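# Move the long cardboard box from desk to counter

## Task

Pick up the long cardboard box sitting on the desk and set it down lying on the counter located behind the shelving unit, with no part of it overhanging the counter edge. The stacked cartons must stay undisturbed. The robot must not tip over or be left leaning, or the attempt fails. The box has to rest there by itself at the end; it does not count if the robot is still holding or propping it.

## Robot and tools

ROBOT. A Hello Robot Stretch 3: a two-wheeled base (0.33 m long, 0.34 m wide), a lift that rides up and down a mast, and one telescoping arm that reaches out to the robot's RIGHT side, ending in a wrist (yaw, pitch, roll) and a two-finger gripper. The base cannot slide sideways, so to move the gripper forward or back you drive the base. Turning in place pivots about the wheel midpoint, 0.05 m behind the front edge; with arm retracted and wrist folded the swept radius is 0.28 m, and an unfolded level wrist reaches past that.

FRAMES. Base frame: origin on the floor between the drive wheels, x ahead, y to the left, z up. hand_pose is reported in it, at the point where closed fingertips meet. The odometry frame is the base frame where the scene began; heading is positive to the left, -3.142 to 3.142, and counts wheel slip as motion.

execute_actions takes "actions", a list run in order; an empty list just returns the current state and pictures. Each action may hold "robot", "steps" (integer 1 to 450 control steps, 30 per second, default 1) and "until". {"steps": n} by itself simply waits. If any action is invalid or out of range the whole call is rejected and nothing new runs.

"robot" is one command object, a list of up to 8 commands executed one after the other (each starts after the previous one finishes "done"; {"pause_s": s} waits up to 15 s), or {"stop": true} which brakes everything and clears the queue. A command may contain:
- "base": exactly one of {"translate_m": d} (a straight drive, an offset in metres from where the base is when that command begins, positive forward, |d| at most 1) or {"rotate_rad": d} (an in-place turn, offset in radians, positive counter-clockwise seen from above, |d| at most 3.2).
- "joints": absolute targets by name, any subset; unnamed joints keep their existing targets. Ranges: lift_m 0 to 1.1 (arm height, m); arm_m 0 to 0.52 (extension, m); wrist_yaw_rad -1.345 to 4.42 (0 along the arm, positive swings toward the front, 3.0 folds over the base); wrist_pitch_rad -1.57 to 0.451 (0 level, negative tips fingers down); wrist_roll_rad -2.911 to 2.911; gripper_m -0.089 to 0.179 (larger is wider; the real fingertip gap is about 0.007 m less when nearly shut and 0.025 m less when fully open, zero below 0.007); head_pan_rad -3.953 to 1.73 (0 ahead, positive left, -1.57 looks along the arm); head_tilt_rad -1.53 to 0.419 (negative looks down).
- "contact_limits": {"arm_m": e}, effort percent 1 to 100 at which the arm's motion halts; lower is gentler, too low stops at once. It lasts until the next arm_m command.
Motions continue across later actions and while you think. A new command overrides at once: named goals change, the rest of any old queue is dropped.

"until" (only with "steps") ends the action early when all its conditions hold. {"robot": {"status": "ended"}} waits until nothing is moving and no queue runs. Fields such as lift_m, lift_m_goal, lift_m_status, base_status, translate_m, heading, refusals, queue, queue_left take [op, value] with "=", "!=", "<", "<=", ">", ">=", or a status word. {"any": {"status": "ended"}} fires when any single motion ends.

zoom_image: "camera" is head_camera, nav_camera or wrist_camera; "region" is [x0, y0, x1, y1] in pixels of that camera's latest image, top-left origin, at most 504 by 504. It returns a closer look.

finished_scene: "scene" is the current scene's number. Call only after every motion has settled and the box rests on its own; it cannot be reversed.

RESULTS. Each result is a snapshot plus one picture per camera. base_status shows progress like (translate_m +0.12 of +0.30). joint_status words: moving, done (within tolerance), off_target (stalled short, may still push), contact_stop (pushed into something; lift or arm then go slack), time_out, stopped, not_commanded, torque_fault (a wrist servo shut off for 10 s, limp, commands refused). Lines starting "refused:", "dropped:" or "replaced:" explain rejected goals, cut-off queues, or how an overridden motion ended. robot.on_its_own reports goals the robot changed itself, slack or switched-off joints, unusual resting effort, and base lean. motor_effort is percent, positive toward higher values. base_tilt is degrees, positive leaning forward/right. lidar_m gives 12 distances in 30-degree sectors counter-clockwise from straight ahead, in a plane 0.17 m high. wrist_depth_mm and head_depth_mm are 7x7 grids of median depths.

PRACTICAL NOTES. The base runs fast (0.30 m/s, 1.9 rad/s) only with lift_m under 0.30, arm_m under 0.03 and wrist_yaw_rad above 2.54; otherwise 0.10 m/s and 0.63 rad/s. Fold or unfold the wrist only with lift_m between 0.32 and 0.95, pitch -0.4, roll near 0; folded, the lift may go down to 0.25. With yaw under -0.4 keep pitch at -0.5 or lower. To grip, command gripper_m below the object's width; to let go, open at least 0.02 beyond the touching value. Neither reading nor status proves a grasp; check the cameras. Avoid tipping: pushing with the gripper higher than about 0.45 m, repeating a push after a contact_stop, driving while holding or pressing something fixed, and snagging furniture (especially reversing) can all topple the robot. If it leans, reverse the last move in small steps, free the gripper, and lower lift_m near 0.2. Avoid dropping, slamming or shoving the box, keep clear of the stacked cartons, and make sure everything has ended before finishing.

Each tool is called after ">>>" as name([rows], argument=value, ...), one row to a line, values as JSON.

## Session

>>> execute_actions(actions=[])

Scene clock: 0.00 s.
robot.base_odometry: x=+0.000 y=+0.000 heading=+0.000 (m, m, rad; robot's odometry frame)
robot.turned_by_wheels: +0.000 (rad since the last result)
robot.turned_by_imu: +0.000 (rad since the last result)
robot.base_tilt: forward=-1.0 right=-0.1 (deg)
robot.lidar_m: 0.99 0.99 1.10 2.02 2.01 1.49 1.63 1.20 1.84 1.72 1.74 1.20
robot.head_depth_mm: 1132 1500 1545 1401 1156 1272 1160 / 981 995 1019 1053 1081 1408 1229 / 1020 1119 1068 1054 1043 1058 1070 / 1056 1375 1332 1414 1241 1370 1176 / 1080 1358 1358 1386 1217 1443 1192 / 1092 1317 1318 1357 1083 1399 1176 / 1114 1276 1275 911 917 1359 1162
robot.base_status: not_commanded
robot.joint_positions: lift_m=+0.502 arm_m=+0.002 wrist_yaw_rad=+3.007 wrist_pitch_rad=-0.459 wrist_roll_rad=+0.016 gripper_m=+0.037 head_pan_rad=-0.002 head_tilt_rad=-0.008
robot.joint_goals: lift_m=+0.502 arm_m=+0.002 wrist_yaw_rad=+3.007 wrist_pitch_rad=-0.459 wrist_roll_rad=+0.016 gripper_m=+0.037 head_pan_rad=-0.002 head_tilt_rad=-0.008
robot.joint_status: lift_m=not_commanded arm_m=not_commanded wrist_yaw_rad=not_commanded wrist_pitch_rad=not_commanded wrist_roll_rad=not_commanded gripper_m=not_commanded head_pan_rad=not_commanded head_tilt_rad=not_commanded
robot.measured_speeds: translate_m=+0.000 rotate_rad=+0.000 lift_m=+0.000 arm_m=+0.000 wrist_yaw_rad=+0.000 wrist_pitch_rad=+0.000 wrist_roll_rad=+0.000 head_pan_rad=+0.000 head_tilt_rad=+0.000
robot: refusals=0 queue=idle queue_left=0
robot.motor_effort: left_wheel=-1 right_wheel=-1 lift_m=+32 arm_m=+0 wrist_yaw_rad=+0 wrist_pitch_rad=+8 wrist_roll_rad=+0 gripper_m=+0 head_pan_rad=+0 head_tilt_rad=+1 (%)
robot.hand_pose: x=+0.0081 y=+0.0699 z=+0.5058 quat_wxyz=(+0.208, +0.703, +0.113, +0.671) (m; robot's base frame)
robot.wrist_depth_mm: - - - - - - 851 / - - - - - - 924 / - - - - - - - / 914 938 - - - - 987 / 789 800 - 848 891 897 886 / 685 698 717 726 722 767 787 / 604 615 650 640 650 673 677
pictures: head_camera (sideways: a quarter turn clockwise sets it upright), nav_camera (sideways: a quarter turn counterclockwise sets it upright), wrist_camera
camera_calibration (this result's frames):
head_camera: T_world_to_cam=[[-0.0583265, -0.0606842, -0.996451, 1.31882], [-0.0153901, 0.998087, -0.0598829, 0.0775629], [0.998179, 0.0118427, -0.0591488, 0.0250924], [0, 0, 0, 1]] pos_world=[0.0530693, 0.00232012, 1.32027]
nav_camera: T_world_to_cam=[[0.0307814, 0.0711314, 0.996992, -1.2609], [-0.0276899, -0.997021, 0.0719884, -0.0399519], [0.999143, -0.0298225, -0.0287201, -0.0102805], [0, 0, 0, 1]] pos_world=[0.0479776, 0.0495499, 1.25968]
wrist_camera: T_world_to_cam=[[0.992152, -0.123668, 0.0184597, -0.00959329], [-0.0663221, -0.64564, -0.760756, 0.455068], [0.105999, 0.753561, -0.648775, 0.441687], [0, 0, 0, 1]] pos_world=[-0.00711945, -0.0402143, 0.632929]
Images, in order (width x height): head_camera 896x504, nav_camera 672x504, wrist_camera 644x364.

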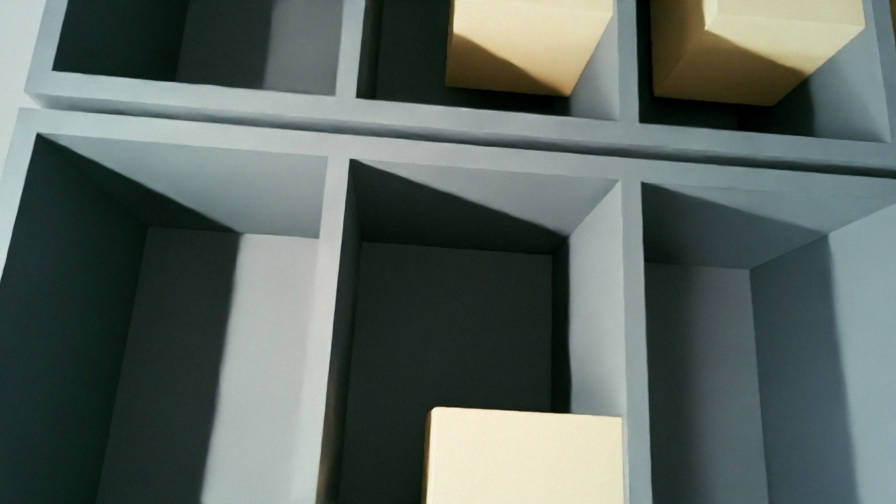

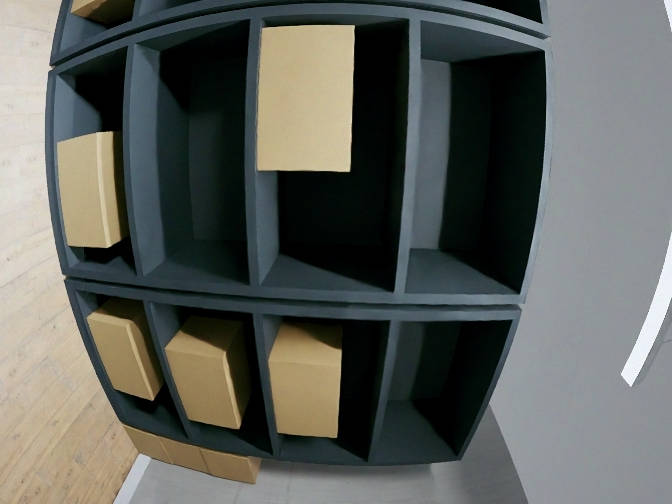

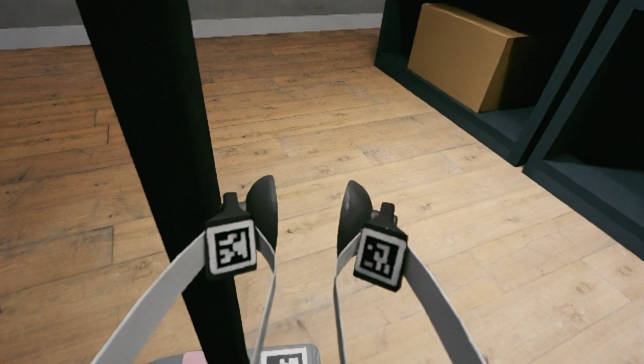

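>>> execute_actions([
  {"robot":{"joints":{"head_pan_rad":1.2,"head_tilt_rad":-0.5,"lift_m":0.92,"wrist_pitch_rad":-0.4}},"steps":200,"until":{"robot":{"head_pan_rad_status":"done"}}},
])

>>> execute_actions([
  {"robot":{"joints":{"head_pan_rad":-2.9,"head_tilt_rad":-0.4}},"steps":200,"until":{"robot":{"status":"ended"}}},
])

Scene clock: 2.00 s.
robot.base_odometry: x=+0.000 y=+0.000 heading=+0.000 (m, m, rad; robot's odometry frame)
robot.turned_by_wheels: +0.000 (rad since the last result)
robot.turned_by_imu: +0.000 (rad since the last result)
robot.base_tilt: forward=-1.1 right=-0.2 (deg)
robot.lidar_m: 0.99 0.99 1.10 2.02 2.01 1.49 1.63 1.20 1.84 1.72 1.74 1.20
robot.head_depth_mm: 1406 1173 1528 1496 1305 1399 1281 / 1523 1186 1424 1481 1562 1519 1289 / 1420 1330 1509 1613 1717 1510 1265 / 1460 1548 1677 1990 1882 1504 1268 / 1957 2152 2375 2475 1860 1493 1259 / 1827 2012 2204 2312 1827 1493 1257 / 1745 1907 2067 2205 1834 1464 1241
robot.base_status: not_commanded
robot.joint_positions: lift_m=+0.601 arm_m=+0.002 wrist_yaw_rad=+3.007 wrist_pitch_rad=-0.422 wrist_roll_rad=+0.016 gripper_m=+0.037 head_pan_rad=+1.193 head_tilt_rad=-0.494
robot.joint_goals: lift_m=+0.920 arm_m=+0.002 wrist_yaw_rad=+3.007 wrist_pitch_rad=-0.400 wrist_roll_rad=+0.016 gripper_m=+0.037 head_pan_rad=+1.200 head_tilt_rad=-0.500
robot.joint_status: lift_m=moving arm_m=not_commanded wrist_yaw_rad=not_commanded wrist_pitch_rad=moving wrist_roll_rad=not_commanded gripper_m=not_commanded head_pan_rad=done head_tilt_rad=done
robot.measured_speeds: translate_m=+0.000 rotate_rad=+0.000 lift_m=+0.110 arm_m=+0.000 wrist_yaw_rad=+0.000 wrist_pitch_rad=+0.000 wrist_roll_rad=+0.000 head_pan_rad=+0.000 head_tilt_rad=+0.000
robot: refusals=0 queue=running queue_left=0
robot.motor_effort: left_wheel=+0(0) right_wheel=-1(1) lift_m=+47(46) arm_m=+0(0) wrist_yaw_rad=+0(0) wrist_pitch_rad=+12(12) wrist_roll_rad=+0(0) gripper_m=+0(0) head_pan_rad=+4(50) head_tilt_rad=-2(22) (%)
robot.hand_pose: x=+0.0088 y=+0.0747 z=+0.6127 quat_wxyz=(+0.195, +0.705, +0.100, +0.674) (m; robot's base frame)
robot.wrist_depth_mm: - - - - - - 834 / - - - - - - 892 / - - - - - - - / - - - - - - - / 959 950 - - - - 994 / 809 819 865 865 868 911 919 / 716 738 760 761 777 798 821
pictures: head_camera (sideways: a quarter turn clockwise sets it upright), nav_camera (sideways: a quarter turn counterclockwise sets it upright), wrist_camera
camera_calibration (this result's frames):
head_camera: T_world_to_cam=[[-0.134116, -0.5025, -0.854111, 1.13338], [-0.943657, 0.327889, -0.0447312, 0.0634657], [0.302532, 0.799989, -0.518163, 0.626735], [0, 0, 0, 1]] pos_world=[0.0222866, 0.0473326, 1.29562]
nav_camera: T_world_to_cam=[[0.115558, 0.483907, 0.867456, -1.09217], [0.930779, -0.357693, 0.0755445, -0.0503807], [0.34684, 0.79868, -0.491745, 0.596338], [0, 0, 0, 1]] pos_world=[-0.0337312, 0.0342063, 1.24446]
wrist_camera: T_world_to_cam=[[0.992062, -0.12433, 0.0188396, -0.0117938], [-0.0624246, -0.616975, -0.784503, 0.551941], [0.109161, 0.7771, -0.619839, 0.487784], [0, 0, 0, 1]] pos_world=[-0.00709222, -0.0399894, 0.735568]
Images, in order (width x height): head_camera 896x504, nav_camera 672x504, wrist_camera 644x364.

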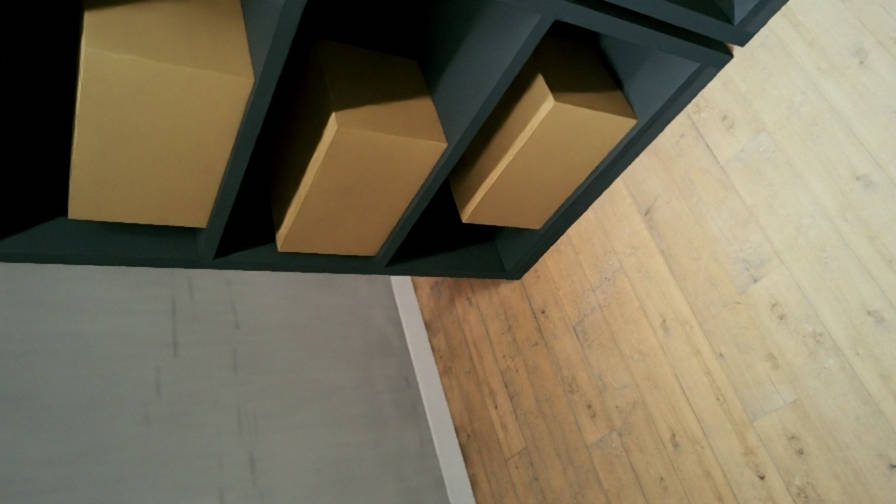

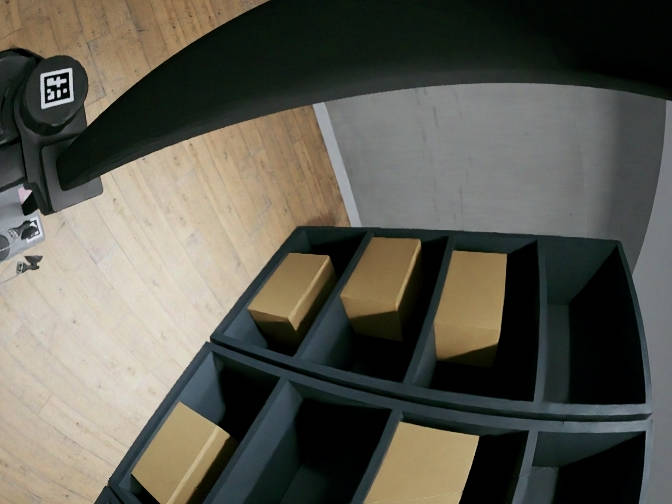

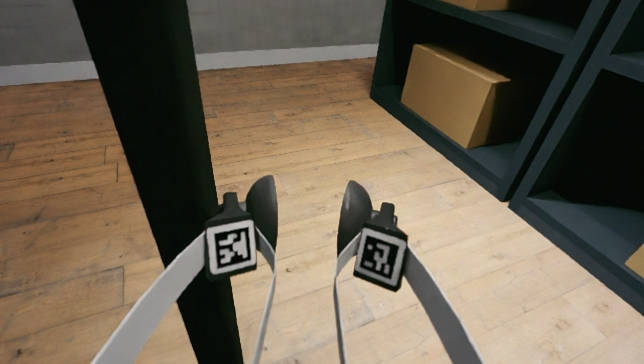

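Scene clock: 5.37 s.
robot.base_odometry: x=+0.000 y=+0.000 heading=+0.000 (m, m, rad; robot's odometry frame)
robot.turned_by_wheels: +0.000 (rad since the last result)
robot.turned_by_imu: +0.000 (rad since the last result)
robot.base_tilt: forward=-1.1 right=+0.0 (deg)
robot.lidar_m: 0.99 0.99 1.10 2.01 2.01 1.49 1.63 1.20 1.84 1.71 1.74 1.20
robot.head_depth_mm: 1344 1483 1624 1337 1084 - - / 1346 1489 1604 1282 1077 1694 1341 / 1340 1477 1617 1301 1836 1627 1338 / 1368 1475 1623 1279 1845 1619 1330 / 1375 1483 1609 1262 1830 1603 1333 / 1383 1481 1605 1243 1446 1560 1326 / 1371 1482 1620 1304 1864 1584 1369
robot.base_status: not_commanded
robot.joint_positions: lift_m=+0.919 arm_m=+0.002 wrist_yaw_rad=+3.007 wrist_pitch_rad=-0.420 wrist_roll_rad=+0.016 gripper_m=+0.037 head_pan_rad=-2.893 head_tilt_rad=-0.409
robot.joint_goals: lift_m=+0.920 arm_m=+0.002 wrist_yaw_rad=+3.007 wrist_pitch_rad=-0.400 wrist_roll_rad=+0.016 gripper_m=+0.037 head_pan_rad=-2.900 head_tilt_rad=-0.400
robot.joint_status: lift_m=done arm_m=not_commanded wrist_yaw_rad=not_commanded wrist_pitch_rad=done wrist_roll_rad=not_commanded gripper_m=not_commanded head_pan_rad=done head_tilt_rad=done
robot.measured_speeds: translate_m=+0.000 rotate_rad=+0.000 lift_m=+0.000 arm_m=+0.000 wrist_yaw_rad=+0.000 wrist_pitch_rad=+0.000 wrist_roll_rad=+0.000 head_pan_rad=+0.000 head_tilt_rad=+0.000
robot: refusals=0 queue=done queue_left=0
robot.motor_effort: left_wheel=+0(0) right_wheel=-1(1) lift_m=+45(46) arm_m=+0(0) wrist_yaw_rad=+0(1) wrist_pitch_rad=+11(12) wrist_roll_rad=+0(0) gripper_m=+0(0) head_pan_rad=-3(48) head_tilt_rad=+3(11) (%)
robot.hand_pose: x=+0.0088 y=+0.0749 z=+0.9314 quat_wxyz=(+0.195, +0.705, +0.099, +0.675) (m; robot's base frame)
robot.wrist_depth_mm: - - - - - - 844 / - - - - - - 917 / - - - - - - - / - - - - - - 990 / - - - - - - - / - - - - - - - / - - - - - - -
pictures: head_camera (sideways: a quarter turn clockwise sets it upright), nav_camera (sideways: a quarter turn counterclockwise sets it upright), wrist_camera
camera_calibration (this result's frames):
head_camera: T_world_to_cam=[[0.413733, 0.16786, -0.89479, 1.18309], [0.284135, -0.957569, -0.0482584, 0.0605733], [-0.864923, -0.234275, -0.443872, 0.537192], [0, 0, 0, 1]] pos_world=[-0.0420651, -0.0147395, 1.29999]
nav_camera: T_world_to_cam=[[-0.386777, -0.171727, 0.906043, -1.13944], [-0.250027, 0.965235, 0.0762124, -0.0440557], [-0.887632, -0.197058, -0.416267, 0.505655], [0, 0, 0, 1]] pos_world=[-0.00288996, -0.053505, 1.24623]
wrist_camera: T_world_to_cam=[[0.992059, -0.124355, 0.0188535, -0.0178116], [-0.0622759, -0.615884, -0.785372, 0.802847], [0.109277, 0.777961, -0.618737, 0.684134], [0, 0, 0, 1]] pos_world=[-0.00709164, -0.0399839, 1.05417]
Images, in order (width x height): head_camera 896x504, nav_camera 672x504, wrist_camera 644x364.

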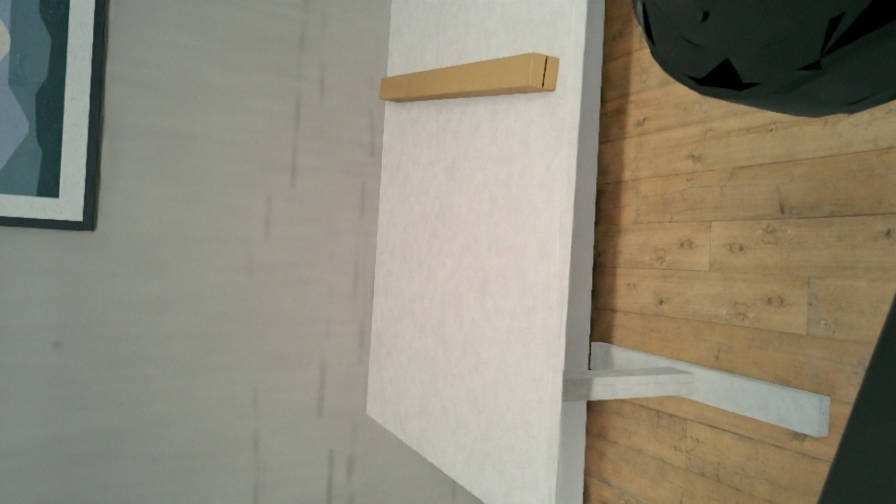

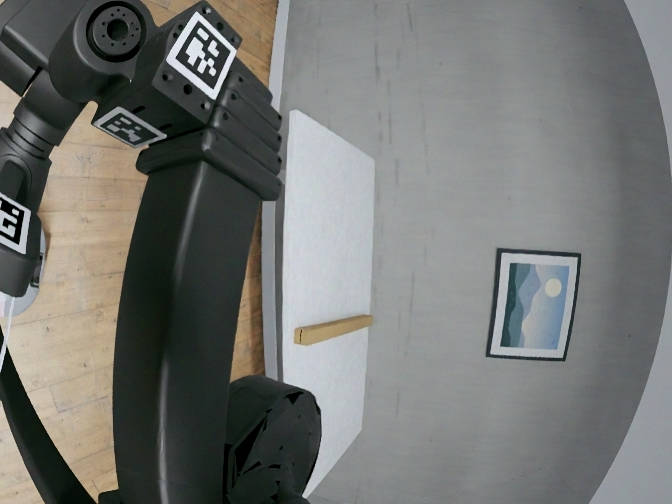

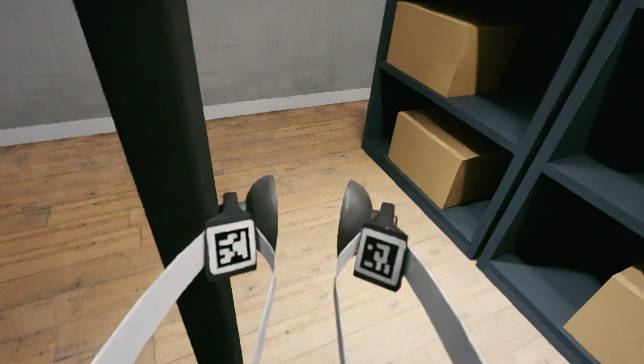

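>>> execute_actions([
  {"robot":[{"base":{"rotate_rad":-0.072},"joints":{"wrist_yaw_rad":0.0,"gripper_m":0.12,"head_pan_rad":-1.57,"head_tilt_rad":-0.8}},{"base":{"translate_m":-0.627},"joints":{"lift_m":1.0,"wrist_pitch_rad":-1.57}},{"base":{"rotate_rad":-1.382},"joints":{"arm_m":0.35}}],"steps":450,"until":{"robot":{"status":"ended"}}},
  {"steps":450,"until":{"robot":{"status":"ended"}}},
])

Scene clock: 21.57 s.
robot.base_odometry: x=-0.625 y=+0.045 heading=-1.454 (m, m, rad; robot's odometry frame)
robot.turned_by_wheels: -1.454 (rad since the last result)
robot.turned_by_imu: -1.469 (rad since the last result)
robot.base_tilt: forward=-1.1 right=-0.1 (deg)
robot.lidar_m: 1.95 1.96 1.82 1.58 1.57 1.92 1.78 1.79 0.92 1.04 1.04 0.75
robot.head_depth_mm: 957 1082 919 759 645 597 1130 / - 1061 916 756 642 595 1131 / - - 871 734 628 589 1124 / 914 1032 904 717 612 567 1121 / 903 1022 902 747 635 575 1116 / 894 1016 892 744 635 574 1121 / 881 1010 893 740 633 562 1118
robot.base_status: done (rotate_rad -1.3819 of -1.3820)
robot.joint_positions: lift_m=+0.999 arm_m=+0.350 wrist_yaw_rad=+0.000 wrist_pitch_rad=-1.565 wrist_roll_rad=+0.016 gripper_m=+0.120 head_pan_rad=-1.577 head_tilt_rad=-0.790
robot.joint_goals: lift_m=+1.000 arm_m=+0.350 wrist_yaw_rad=+0.000 wrist_pitch_rad=-1.570 wrist_roll_rad=+0.016 gripper_m=+0.120 head_pan_rad=-1.570 head_tilt_rad=-0.800
robot.joint_status: lift_m=done arm_m=done wrist_yaw_rad=done wrist_pitch_rad=done wrist_roll_rad=not_commanded gripper_m=done head_pan_rad=done head_tilt_rad=done
robot.measured_speeds: translate_m=+0.000 rotate_rad=+0.000 lift_m=+0.000 arm_m=+0.000 wrist_yaw_rad=+0.000 wrist_pitch_rad=+0.000 wrist_roll_rad=+0.000 head_pan_rad=+0.000 head_tilt_rad=+0.000
robot: refusals=0 queue=done queue_left=0
robot.motor_effort: left_wheel=+2(7) right_wheel=-2(5) lift_m=+44(46) arm_m=+3(5) wrist_yaw_rad=+0(2) wrist_pitch_rad=-3(11) wrist_roll_rad=+0(0) gripper_m=+0(80) head_pan_rad=+4(48) head_tilt_rad=-3(21) (%)
robot.hand_pose: x=-0.0216 y=-0.4720 z=+0.8817 quat_wxyz=(+0.497, +0.495, -0.505, -0.503) (m; robot's base frame)
robot.wrist_depth_mm: 290 291 291 248 294 297 297 / 299 300 301 257 307 307 309 / 310 310 314 269 318 319 321 / 322 321 326 279 329 330 332 / 335 - 337 289 340 344 348 / 347 350 350 301 356 361 360 / 367 365 366 364 373 375 -
pictures: head_camera (sideways: a quarter turn clockwise sets it upright), nav_camera (sideways: a quarter turn counterclockwise sets it upright), wrist_camera
camera_calibration (this result's frames):
head_camera: T_world_to_cam=[[-0.0563229, 0.744055, -0.66574, 0.88737], [0.998362, 0.0486922, -0.0300433, 0.0324828], [0.0100625, -0.666341, -0.745579, 0.924345], [0, 0, 0, 1]] pos_world=[0.00824853, -0.0459054, 1.28091]
nav_camera: T_world_to_cam=[[0.0668238, -0.724946, 0.685557, -0.85476], [-0.99726, -0.0266747, 0.0689994, -0.0300706], [-0.0317338, -0.688289, -0.724742, 0.901747], [0, 0, 0, 1]] pos_world=[0.055746, 0.000205832, 1.2416]
wrist_camera: T_world_to_cam=[[-0.999782, -0.0208785, -0.000662424, -0.0317368], [-0.0204315, 0.970795, 0.239038, 0.271657], [-0.00434767, 0.238999, -0.97101, 1.13588], [0, 0, 0, 1]] pos_world=[-0.021241, -0.535859, 1.03799]
Images, in order (width x height): head_camera 896x504, nav_camera 672x504, wrist_camera 644x364.

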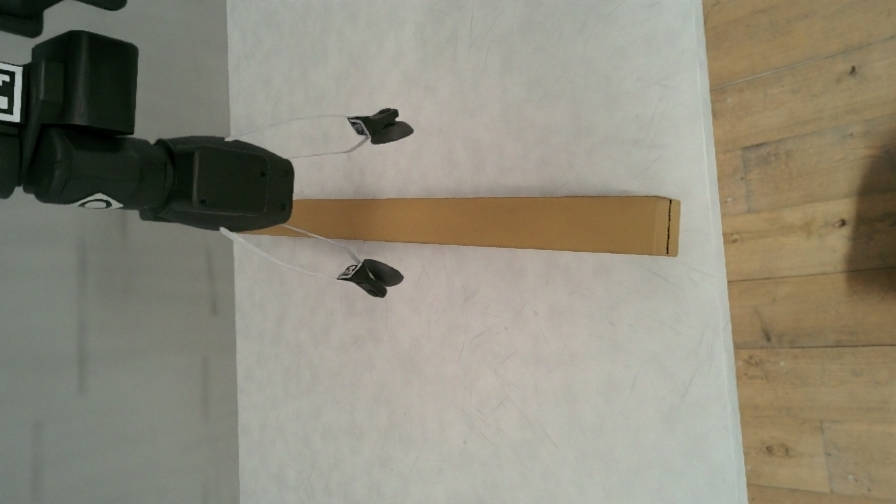

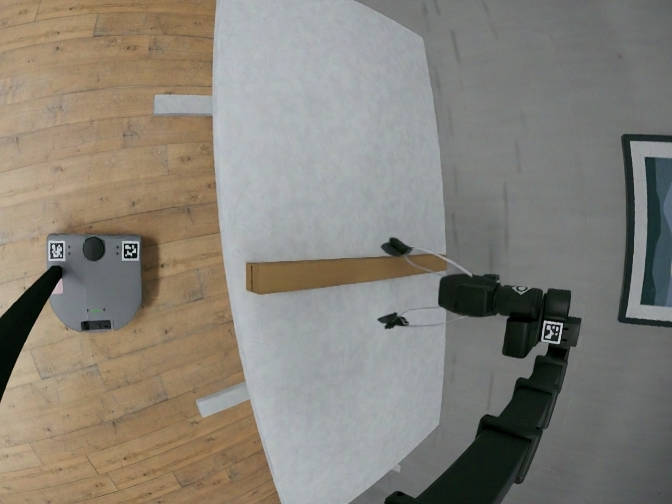

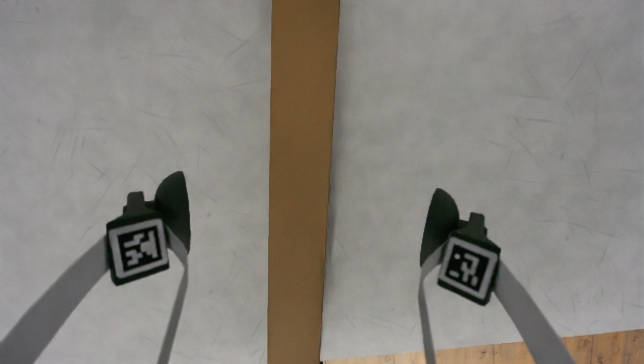

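>>> execute_actions([
  {"robot":[{"base":{"translate_m":0.01},"joints":{"arm_m":0.472,"lift_m":0.95}},{"joints":{"lift_m":0.862}}],"steps":450,"until":{"robot":{"status":"ended"}}},
])

Scene clock: 26.87 s.
robot.base_odometry: x=-0.624 y=+0.035 heading=-1.454 (m, m, rad; robot's odometry frame)
robot.turned_by_wheels: +0.000 (rad since the last result)
robot.turned_by_imu: -0.001 (rad since the last result)
robot.base_tilt: forward=-1.1 right=-0.1 (deg)
robot.lidar_m: 1.94 1.95 1.81 1.58 1.57 1.94 1.79 1.80 0.92 1.04 1.04 0.74
robot.head_depth_mm: 947 1085 - - 632 596 1125 / 919 - 914 754 644 595 1129 / 909 - 860 719 617 591 1129 / 912 1029 905 734 614 569 1127 / 900 1021 899 747 635 575 1124 / 890 1016 896 744 635 574 1118 / 878 1006 891 741 632 562 1115
robot.base_status: done (translate_m +0.0100 of +0.0100)
robot.joint_positions: lift_m=+0.863 arm_m=+0.472 wrist_yaw_rad=+0.000 wrist_pitch_rad=-1.566 wrist_roll_rad=+0.016 gripper_m=+0.120 head_pan_rad=-1.577 head_tilt_rad=-0.790
robot.joint_goals: lift_m=+0.862 arm_m=+0.472 wrist_yaw_rad=+0.000 wrist_pitch_rad=-1.570 wrist_roll_rad=+0.016 gripper_m=+0.120 head_pan_rad=-1.570 head_tilt_rad=-0.800
robot.joint_status: lift_m=done arm_m=done wrist_yaw_rad=done wrist_pitch_rad=done wrist_roll_rad=not_commanded gripper_m=done head_pan_rad=done head_tilt_rad=done
robot.measured_speeds: translate_m=+0.000 rotate_rad=+0.000 lift_m=+0.000 arm_m=+0.000 wrist_yaw_rad=+0.000 wrist_pitch_rad=+0.000 wrist_roll_rad=+0.000 head_pan_rad=+0.000 head_tilt_rad=+0.000
robot: refusals=0 queue=done queue_left=0
robot.motor_effort: left_wheel=+3(7) right_wheel=-3(5) lift_m=+13(46) arm_m=+3(4) wrist_yaw_rad=+0(0) wrist_pitch_rad=-2(3) wrist_roll_rad=+0(0) gripper_m=-1(0) head_pan_rad=+4(4) head_tilt_rad=-3(3) (%)
robot.hand_pose: x=-0.0216 y=-0.5939 z=+0.7450 quat_wxyz=(+0.497, +0.495, -0.505, -0.503) (m; robot's base frame)
robot.wrist_depth_mm: 163 164 162 119 166 167 168 / 168 169 168 123 172 173 174 / 174 176 175 127 179 179 181 / 181 181 182 132 185 186 187 / 188 - 188 137 193 194 195 / - 198 196 143 200 202 204 / 207 206 205 149 209 211 212
pictures: head_camera (sideways: a quarter turn clockwise sets it upright), nav_camera (sideways: a quarter turn counterclockwise sets it upright), wrist_camera
camera_calibration (this result's frames):
head_camera: T_world_to_cam=[[-0.0563235, 0.744057, -0.665737, 0.887367], [0.998362, 0.048693, -0.0300431, 0.0324826], [0.0100629, -0.666339, -0.745581, 0.924347], [0, 0, 0, 1]] pos_world=[0.00824856, -0.0459054, 1.28091]
nav_camera: T_world_to_cam=[[0.0668243, -0.724948, 0.685555, -0.854757], [-0.99726, -0.0266756, 0.0689993, -0.0300704], [-0.0317333, -0.688287, -0.724744, 0.90175], [0, 0, 0, 1]] pos_world=[0.055746, 0.000206062, 1.2416]
wrist_camera: T_world_to_cam=[[-0.999782, -0.0208744, -0.000672408, -0.0343619], [-0.0204278, 0.970679, 0.239511, 0.42221], [-0.00434694, 0.239472, -0.970894, 1.03254], [0, 0, 0, 1]] pos_world=[-0.0212412, -0.657812, 0.901341]
Images, in order (width x height): head_camera 896x504, nav_camera 672x504, wrist_camera 644x364.

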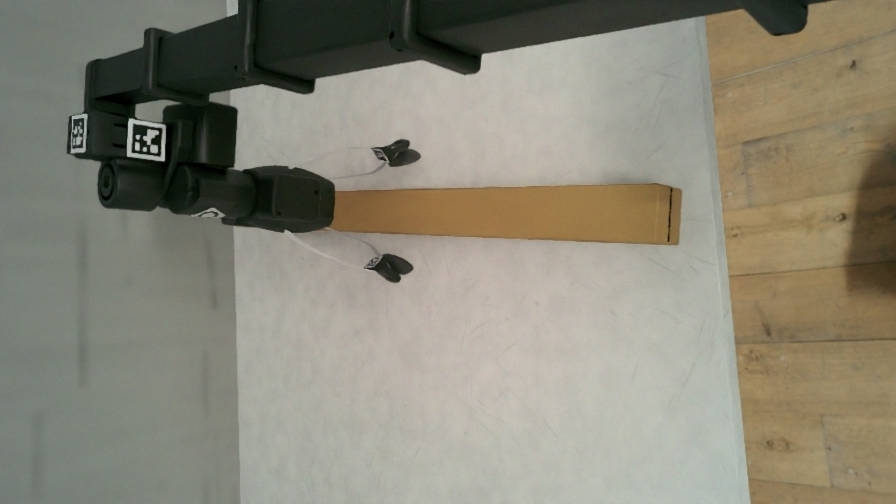

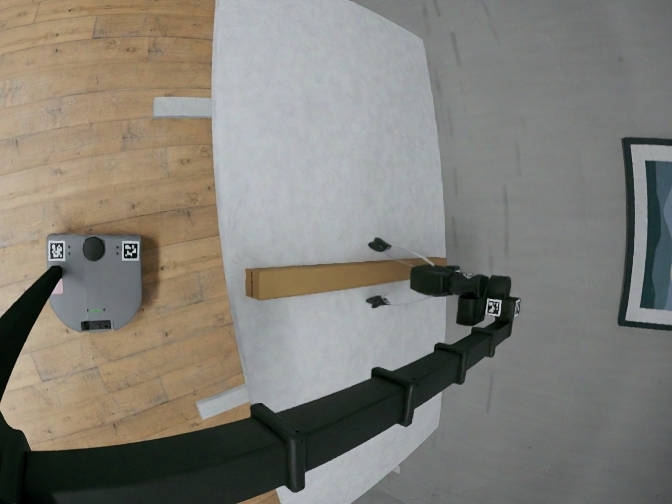

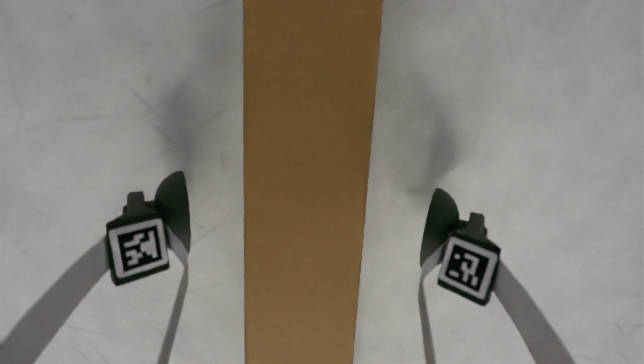

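>>> execute_actions([
  {"robot":[{"joints":{"gripper_m":0.0}},{"pause_s":0.4},{"joints":{"lift_m":0.93}},{"joints":{"wrist_roll_rad":1.587,"lift_m":1.0}},{"joints":{"arm_m":0.0,"lift_m":1.05}}],"steps":450,"until":{"robot":{"status":"ended"}}},
])

Scene clock: 37.57 s.
robot.base_odometry: x=-0.624 y=+0.035 heading=-1.454 (m, m, rad; robot's odometry frame)
robot.turned_by_wheels: +0.000 (rad since the last result)
robot.turned_by_imu: -0.001 (rad since the last result)
robot.base_tilt: forward=-1.1 right=+0.0 (deg)
robot.lidar_m: 1.94 1.96 1.81 1.58 1.57 1.93 1.79 1.80 0.92 1.04 1.04 0.74
robot.head_depth_mm: - - - - - 578 291 / - - - - - - 291 / 905 1035 908 - - - - / 909 1030 901 750 - - 291 / 906 1024 903 747 649 310 291 / 894 1017 896 743 634 554 294 / 879 1015 895 743 634 554 299
robot.base_status: done (translate_m +0.0100 of +0.0100)
robot.joint_positions: lift_m=+1.049 arm_m=+0.002 wrist_yaw_rad=+0.000 wrist_pitch_rad=-1.566 wrist_roll_rad=+1.584 gripper_m=+0.001 head_pan_rad=-1.577 head_tilt_rad=-0.790
robot.joint_goals: lift_m=+1.050 arm_m=+0.000 wrist_yaw_rad=+0.000 wrist_pitch_rad=-1.570 wrist_roll_rad=+1.587 gripper_m=+0.000 head_pan_rad=-1.570 head_tilt_rad=-0.800
robot.joint_status: lift_m=done arm_m=done wrist_yaw_rad=done wrist_pitch_rad=done wrist_roll_rad=done gripper_m=done head_pan_rad=done head_tilt_rad=done
robot.measured_speeds: translate_m=+0.000 rotate_rad=+0.000 lift_m=+0.000 arm_m=+0.000 wrist_yaw_rad=+0.000 wrist_pitch_rad=+0.000 wrist_roll_rad=+0.000 head_pan_rad=+0.000 head_tilt_rad=+0.000
robot: refusals=0 queue=done queue_left=0
robot.motor_effort: left_wheel=+3(3) right_wheel=-2(2) lift_m=+45(47) arm_m=-3(2) wrist_yaw_rad=+0(0) wrist_pitch_rad=-2(3) wrist_roll_rad=+2(2) gripper_m=-19(92) head_pan_rad=+4(3) head_tilt_rad=-4(4) (%)
robot.hand_pose: x=-0.0215 y=-0.1243 z=+0.9317 quat_wxyz=(-0.004, -0.005, -0.709, -0.706) (m; robot's base frame)
robot.wrist_depth_mm: 338 341 - 115 - - - / 354 353 359 119 - - - / 368 367 370 123 - - - / 382 383 381 128 - - - / 401 396 132 132 - - - / 416 416 416 138 - - - / 439 439 431 144 - - -
pictures: head_camera (sideways: a quarter turn clockwise sets it upright), nav_camera (sideways: a quarter turn counterclockwise sets it upright), wrist_camera
camera_calibration (this result's frames):
head_camera: T_world_to_cam=[[-0.0563935, 0.744052, -0.665737, 0.887367], [0.998357, 0.048787, -0.0300431, 0.0324826], [0.0101257, -0.666338, -0.745581, 0.924347], [0, 0, 0, 1]] pos_world=[0.00825289, -0.0459051, 1.28091]
nav_camera: T_world_to_cam=[[0.0668926, -0.724942, 0.685554, -0.854758], [-0.997257, -0.0267695, 0.0689993, -0.0300705], [-0.0316685, -0.68829, -0.724744, 0.90175], [0, 0, 0, 1]] pos_world=[0.055746, 0.000210752, 1.2416]
wrist_camera: T_world_to_cam=[[-0.0241596, 0.999692, -0.00575682, 0.128229], [0.969818, 0.0248345, 0.242563, -0.177362], [0.242631, 0.000277158, -0.970119, 1.07615], [0, 0, 0, 1]] pos_world=[-0.0860004, -0.124083, 1.08775]
Images, in order (width x height): head_camera 896x504, nav_camera 672x504, wrist_camera 644x364.

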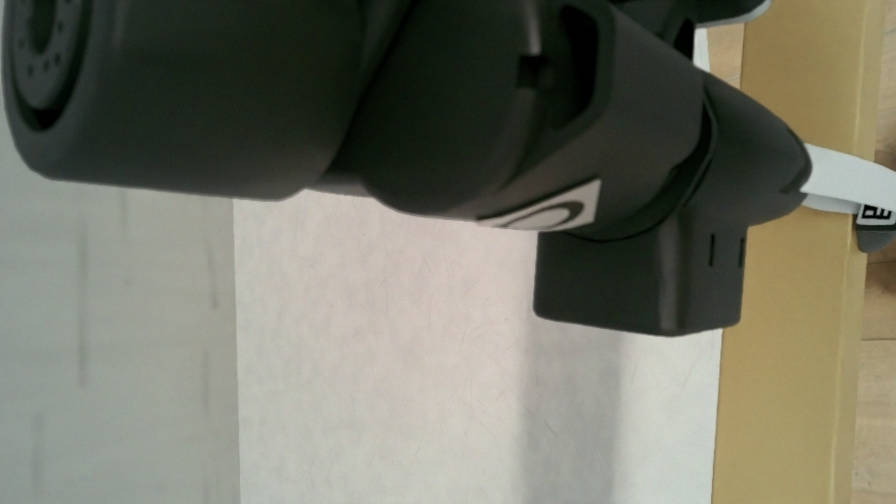

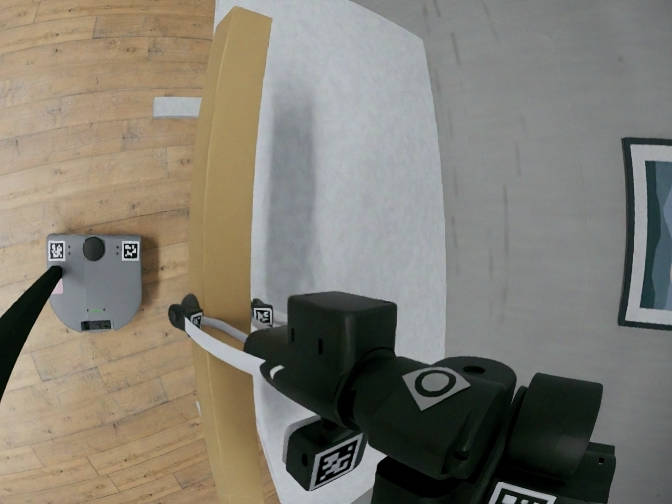

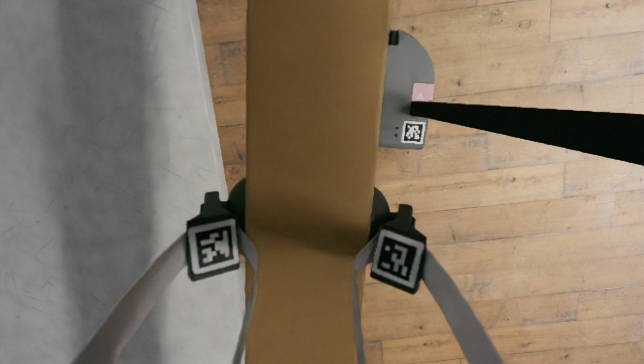

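>>> execute_actions([
  {"robot":[{"base":{"rotate_rad":2.68},"joints":{"head_pan_rad":0,"head_tilt_rad":-0.6}},{"base":{"translate_m":1.0}},{"base":{"translate_m":0.86}},{"base":{"rotate_rad":-0.94}}],"steps":450,"until":{"robot":{"status":"ended"}}},
  {"steps":450,"until":{"robot":{"status":"ended"}}},
])

Scene clock: 67.70 s.
robot.base_odometry: x=+0.004 y=+1.786 heading=+0.286 (m, m, rad; robot's odometry frame)
robot.turned_by_wheels: +1.740 (rad since the last result)
robot.turned_by_imu: +1.751 (rad since the last result)
robot.base_tilt: forward=-1.0 right=-0.1 (deg)
robot.lidar_m: 1.23 0.43 0.31 0.30 0.31 0.41 1.09 1.80 2.59 1.94 0.73 0.55
robot.head_depth_mm: 2127 1905 2102 993 957 356 313 / 2208 2383 2488 2101 1689 1337 1180 / 2218 2451 2693 2103 1684 1401 1204 / 2223 2490 2657 2093 1668 1398 1197 / 1947 2080 2276 2023 1667 1384 1193 / 1136 1186 1237 1298 1367 1318 1185 / 800 821 850 879 909 948 990
robot.base_status: done (rotate_rad -0.9399 of -0.9400)
robot.joint_positions: lift_m=+1.049 arm_m=+0.002 wrist_yaw_rad=+0.000 wrist_pitch_rad=-1.566 wrist_roll_rad=+1.584 gripper_m=+0.001 head_pan_rad=-0.007 head_tilt_rad=-0.606
robot.joint_goals: lift_m=+1.050 arm_m=+0.000 wrist_yaw_rad=+0.000 wrist_pitch_rad=-1.570 wrist_roll_rad=+1.587 gripper_m=+0.000 head_pan_rad=+0.000 head_tilt_rad=-0.600
robot.joint_status: lift_m=done arm_m=done wrist_yaw_rad=done wrist_pitch_rad=done wrist_roll_rad=done gripper_m=done head_pan_rad=done head_tilt_rad=done
robot.measured_speeds: translate_m=+0.000 rotate_rad=+0.000 lift_m=+0.000 arm_m=+0.000 wrist_yaw_rad=+0.000 wrist_pitch_rad=+0.000 wrist_roll_rad=+0.000 head_pan_rad=+0.000 head_tilt_rad=+0.000
robot: refusals=0 queue=done queue_left=0
robot.motor_effort: left_wheel=+3(8) right_wheel=-3(5) lift_m=+44(45) arm_m=-3(3) wrist_yaw_rad=+0(0) wrist_pitch_rad=-3(3) wrist_roll_rad=+2(2) gripper_m=-20(19) head_pan_rad=+4(50) head_tilt_rad=+1(12) (%)
robot.hand_pose: x=-0.0215 y=-0.1243 z=+0.9317 quat_wxyz=(-0.004, -0.005, -0.709, -0.706) (m; robot's base frame)
robot.wrist_depth_mm: - - - 114 - 802 520 / - - - 118 - 784 516 / - - - 123 - 829 - / - - - 128 - 754 507 / - - 132 133 - 742 496 / 946 - - 138 - 743 493 / 885 890 753 144 - 673 487
pictures: head_camera (sideways: a quarter turn clockwise sets it upright), nav_camera (sideways: a quarter turn counterclockwise sets it upright), wrist_camera
camera_calibration (this result's frames):
head_camera: T_world_to_cam=[[-0.609505, -0.0565064, -0.790766, 1.05369], [-0.0412281, 0.998366, -0.0395633, 0.0512267], [0.791709, 0.00848774, -0.610839, 0.744323], [0, 0, 0, 1]] pos_world=[0.055054, 0.00207955, 1.28991]
nav_camera: T_world_to_cam=[[0.587099, 0.0670503, 0.806733, -1.01587], [0.0124452, -0.997194, 0.0738231, -0.0425269], [0.809419, -0.0333015, -0.586286, 0.71652], [0, 0, 0, 1]] pos_world=[0.0169821, 0.0495682, 1.24276]
wrist_camera: T_world_to_cam=[[-0.0241779, 0.999691, -0.00575693, 0.128226], [0.969817, 0.0248522, 0.242563, -0.17736], [0.242631, 0.000281482, -0.970119, 1.07615], [0, 0, 0, 1]] pos_world=[-0.0860004, -0.124082, 1.08775]
Images, in order (width x height): head_camera 896x504, nav_camera 672x504, wrist_camera 644x364.

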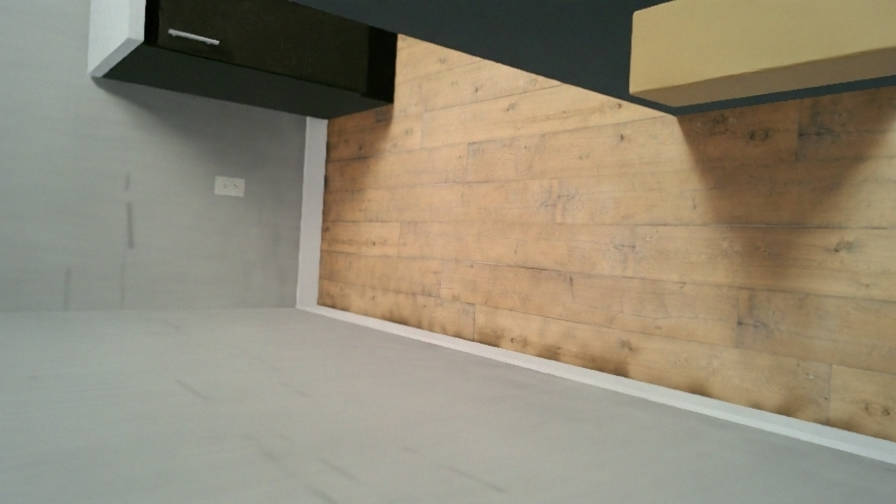

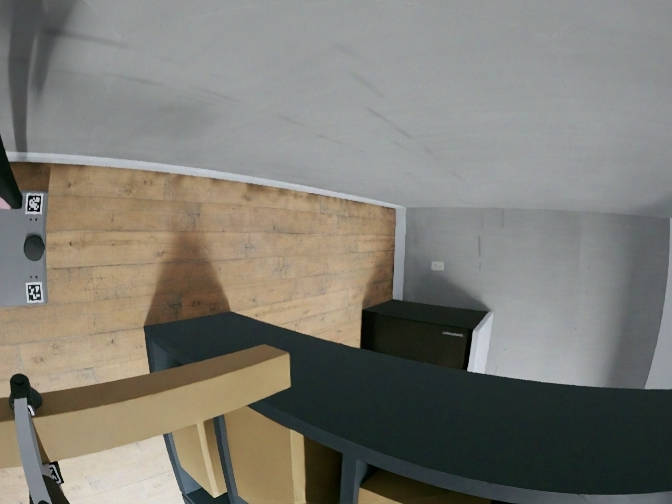

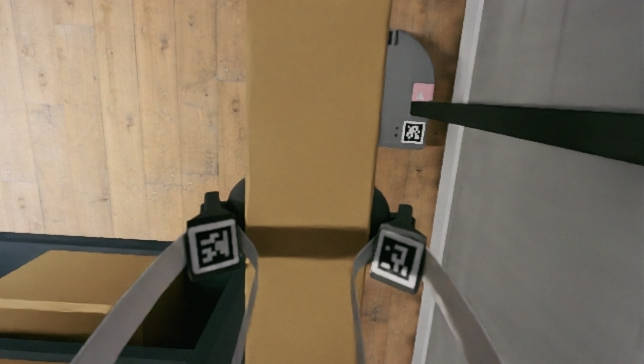

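>>> execute_actions([
  {"robot":[{"base":{"rotate_rad":0.08}},{"base":{"translate_m":0.45}},{"base":{"rotate_rad":-0.065}},{"base":{"translate_m":0.1}}],"steps":450,"until":{"robot":{"status":"ended"}}},
])

Scene clock: 79.43 s.
robot.base_odometry: x=+0.520 y=+1.977 heading=+0.301 (m, m, rad; robot's odometry frame)
robot.turned_by_wheels: +0.015 (rad since the last result)
robot.turned_by_imu: +0.013 (rad since the last result)
robot.base_tilt: forward=-1.1 right=-0.1 (deg)
robot.lidar_m: 1.05 0.38 0.28 0.27 0.28 0.38 1.04 2.33 0.37 0.35 0.37 1.56
robot.head_depth_mm: 1725 1854 1810 1875 1712 357 313 / 1723 1930 2167 2126 1694 1335 1187 / 1738 1934 2169 2130 1684 1397 1200 / 1752 1938 2210 2096 1668 1389 1190 / 1583 1713 1886 1942 1618 1379 1190 / 962 1011 1064 1118 1184 1243 1158 / 694 715 742 770 802 839 874
robot.base_status: done (translate_m +0.1000 of +0.1000)
robot.joint_positions: lift_m=+1.049 arm_m=+0.002 wrist_yaw_rad=+0.000 wrist_pitch_rad=-1.566 wrist_roll_rad=+1.584 gripper_m=+0.001 head_pan_rad=-0.007 head_tilt_rad=-0.606
robot.joint_goals: lift_m=+1.050 arm_m=+0.000 wrist_yaw_rad=+0.000 wrist_pitch_rad=-1.570 wrist_roll_rad=+1.587 gripper_m=+0.000 head_pan_rad=+0.000 head_tilt_rad=-0.600
robot.joint_status: lift_m=done arm_m=done wrist_yaw_rad=done wrist_pitch_rad=done wrist_roll_rad=done gripper_m=done head_pan_rad=done head_tilt_rad=done
robot.measured_speeds: translate_m=+0.000 rotate_rad=+0.000 lift_m=+0.000 arm_m=+0.000 wrist_yaw_rad=+0.000 wrist_pitch_rad=+0.000 wrist_roll_rad=+0.000 head_pan_rad=+0.000 head_tilt_rad=+0.000
robot: refusals=0 queue=done queue_left=0
robot.motor_effort: left_wheel=+2(10) right_wheel=-2(4) lift_m=+44(44) arm_m=-3(3) wrist_yaw_rad=+0(0) wrist_pitch_rad=-2(2) wrist_roll_rad=+1(2) gripper_m=-19(20) head_pan_rad=+4(4) head_tilt_rad=+1(3) (%)
robot.hand_pose: x=-0.0215 y=-0.1242 z=+0.9317 quat_wxyz=(-0.004, -0.005, -0.709, -0.706) (m; robot's base frame)
robot.wrist_depth_mm: - - - 115 996 745 489 / 291 423 727 119 - 739 480 / 295 420 669 123 - 777 - / 299 433 626 127 - 712 472 / 303 439 132 133 - 693 466 / 308 415 - 138 - 678 457 / 310 505 - 144 - 620 450
pictures: head_camera (sideways: a quarter turn clockwise sets it upright), nav_camera (sideways: a quarter turn counterclockwise sets it upright), wrist_camera
camera_calibration (this result's frames):
head_camera: T_world_to_cam=[[-0.609436, -0.056507, -0.790819, 1.05376], [-0.0412248, 0.998366, -0.0395675, 0.0512322], [0.791763, 0.00848753, -0.610769, 0.744232], [0, 0, 0, 1]] pos_world=[0.0550551, 0.00207956, 1.28991]
nav_camera: T_world_to_cam=[[0.587028, 0.067051, 0.806785, -1.01594], [0.012439, -0.997194, 0.0738248, -0.0425291], [0.809471, -0.0333017, -0.586215, 0.716427], [0, 0, 0, 1]] pos_world=[0.0169872, 0.0495681, 1.24276]
wrist_camera: T_world_to_cam=[[-0.0241784, 0.999691, -0.00575693, 0.128215], [0.969817, 0.0248527, 0.242563, -0.17736], [0.242631, 0.000281609, -0.970119, 1.07615], [0, 0, 0, 1]] pos_world=[-0.0860004, -0.124071, 1.08775]
Images, in order (width x height): head_camera 896x504, nav_camera 672x504, wrist_camera 644x364.

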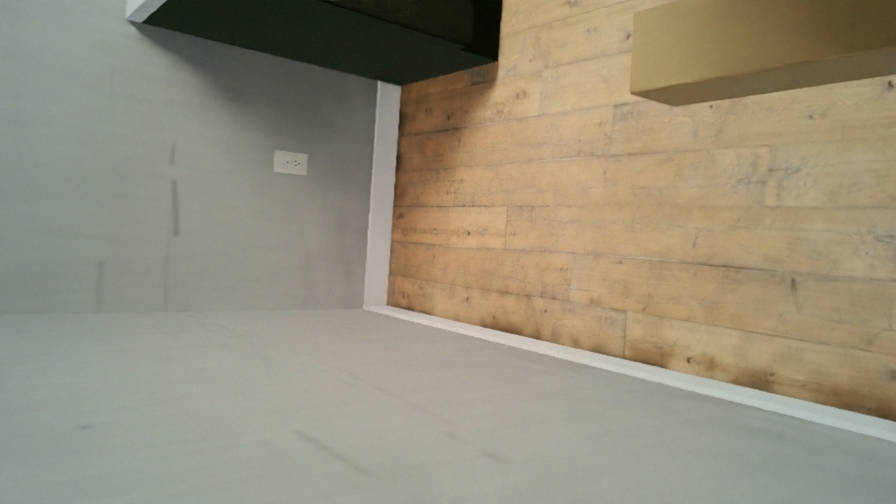

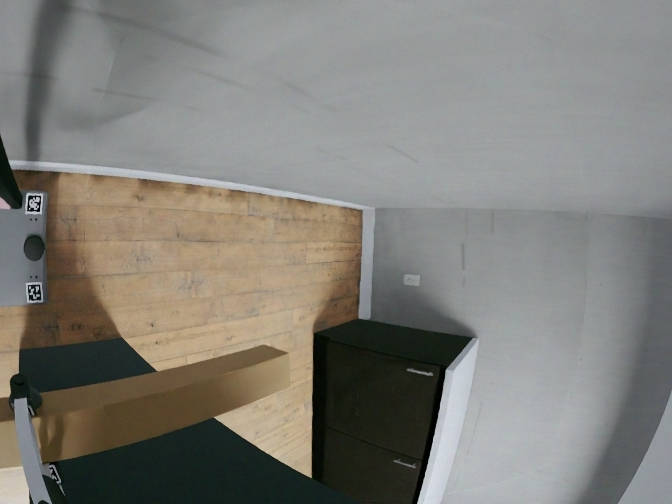

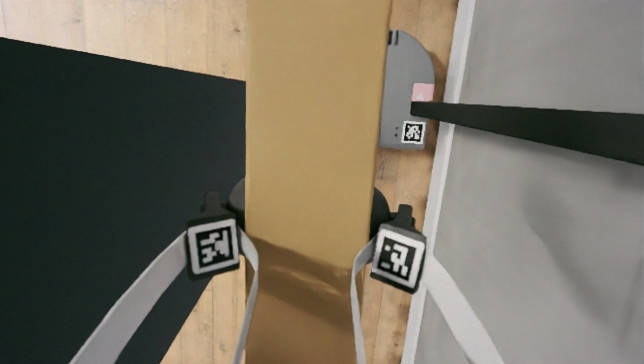

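>>> execute_actions([
  {"robot":[{"base":{"translate_m":1.0},"joints":{"lift_m":1.1,"head_pan_rad":-1.57,"head_tilt_rad":-0.7}},{"base":{"translate_m":0.26}},{"base":{"rotate_rad":1.0}},{"base":{"translate_m":-0.3}},{"base":{"rotate_rad":0.56}},{"base":{"translate_m":-0.4}}],"steps":450,"until":{"robot":{"status":"ended"}}},
  {"steps":450,"until":{"robot":{"status":"ended"}}},
  {"steps":450,"until":{"robot":{"status":"ended"}}},
])

Scene clock: 111.13 s.
robot.base_odometry: x=+1.758 y=+1.678 heading=+1.861 (m, m, rad; robot's odometry frame)
robot.turned_by_wheels: +1.560 (rad since the last result)
robot.turned_by_imu: +1.571 (rad since the last result)
robot.base_tilt: forward=-1.1 right=-0.2 (deg)
robot.lidar_m: 0.93 0.96 0.78 0.75 0.78 1.06 1.43 0.51 0.37 0.36 0.37 0.96
robot.head_depth_mm: - - - - - - - / - - - - - - - / 798 869 732 - - - - / 800 875 702 568 - - - / 810 903 756 559 - - - / 813 924 1070 1239 1472 1318 - / 821 928 1077 1271 1482 1324 -
robot.base_status: done (translate_m -0.4000 of -0.4000)
robot.joint_positions: lift_m=+1.099 arm_m=+0.002 wrist_yaw_rad=+0.000 wrist_pitch_rad=-1.566 wrist_roll_rad=+1.584 gripper_m=+0.001 head_pan_rad=-1.563 head_tilt_rad=-0.691
robot.joint_goals: lift_m=+1.100 arm_m=+0.000 wrist_yaw_rad=+0.000 wrist_pitch_rad=-1.570 wrist_roll_rad=+1.587 gripper_m=+0.000 head_pan_rad=-1.570 head_tilt_rad=-0.700
robot.joint_status: lift_m=done arm_m=done wrist_yaw_rad=done wrist_pitch_rad=done wrist_roll_rad=done gripper_m=done head_pan_rad=done head_tilt_rad=done
robot.measured_speeds: translate_m=+0.000 rotate_rad=+0.000 lift_m=+0.000 arm_m=+0.000 wrist_yaw_rad=+0.000 wrist_pitch_rad=+0.000 wrist_roll_rad=+0.000 head_pan_rad=+0.000 head_tilt_rad=+0.000
robot: refusals=0 queue=done queue_left=0
robot.motor_effort: left_wheel=-3(9) right_wheel=+1(4) lift_m=+45(44) arm_m=-3(3) wrist_yaw_rad=+0(0) wrist_pitch_rad=-2(2) wrist_roll_rad=+2(1) gripper_m=-20(19) head_pan_rad=-4(49) head_tilt_rad=-3(12) (%)
robot.hand_pose: x=-0.0215 y=-0.1242 z=+0.9817 quat_wxyz=(-0.004, -0.005, -0.709, -0.706) (m; robot's base frame)
robot.wrist_depth_mm: 296 421 647 115 - - - / 300 429 665 119 - - - / 303 438 689 123 - - - / 309 446 697 128 - - - / 284 - 132 133 - - - / 289 - - 138 - - - / - - - 144 - - -
pictures: head_camera (sideways: a quarter turn clockwise sets it upright), nav_camera (sideways: a quarter turn counterclockwise sets it upright), wrist_camera
camera_calibration (this result's frames):
head_camera: T_world_to_cam=[[-0.0660296, 0.673906, -0.735861, 0.978809], [0.997622, 0.0592075, -0.035295, 0.0393287], [0.019783, -0.736441, -0.676212, 0.834069], [0, 0, 0, 1]] pos_world=[0.00889483, -0.0477113, 1.28566]
nav_camera: T_world_to_cam=[[0.0762519, -0.652792, 0.75369, -0.943612], [-0.996852, -0.0334413, 0.0718884, -0.0338433], [-0.0217238, -0.756799, -0.653287, 0.808748], [0, 0, 0, 1]] pos_world=[0.0557845, -0.00505449, 1.24197]
wrist_camera: T_world_to_cam=[[-0.0241947, 0.999691, -0.00575667, 0.128509], [0.969817, 0.0248685, 0.242563, -0.189487], [0.242631, 0.000285818, -0.970119, 1.12466], [0, 0, 0, 1]] pos_world=[-0.0860004, -0.124079, 1.13776]
Images, in order (width x height): head_camera 896x504, nav_camera 672x504, wrist_camera 644x364.

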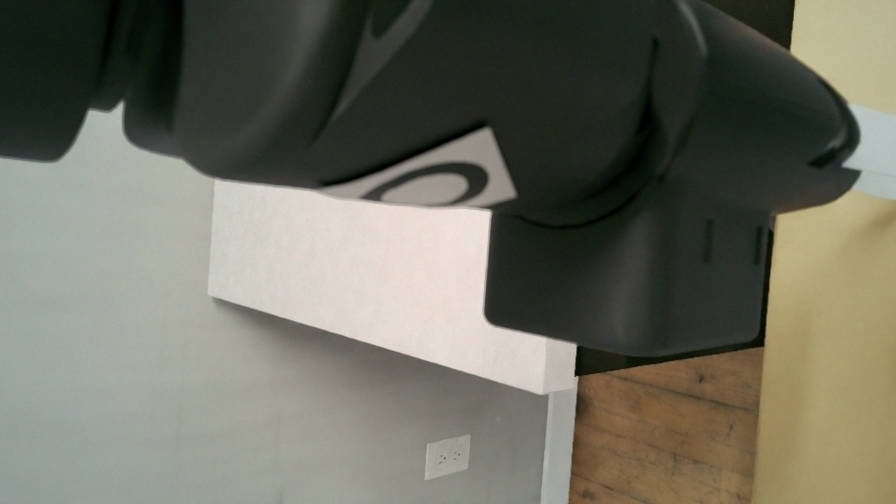

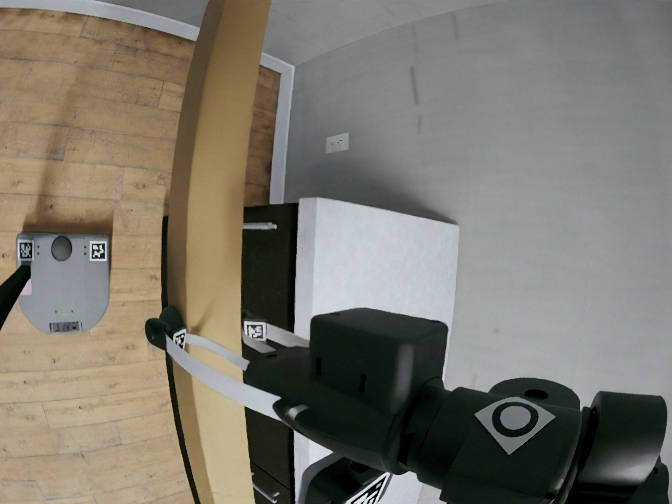

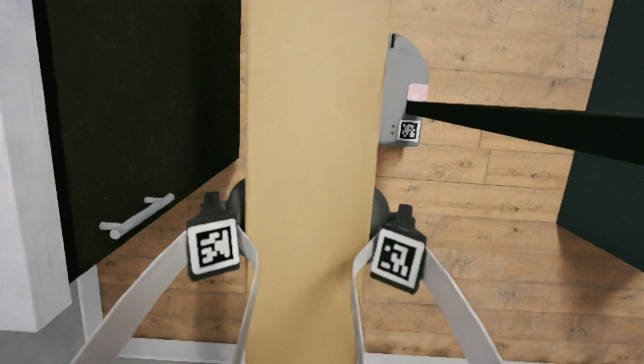

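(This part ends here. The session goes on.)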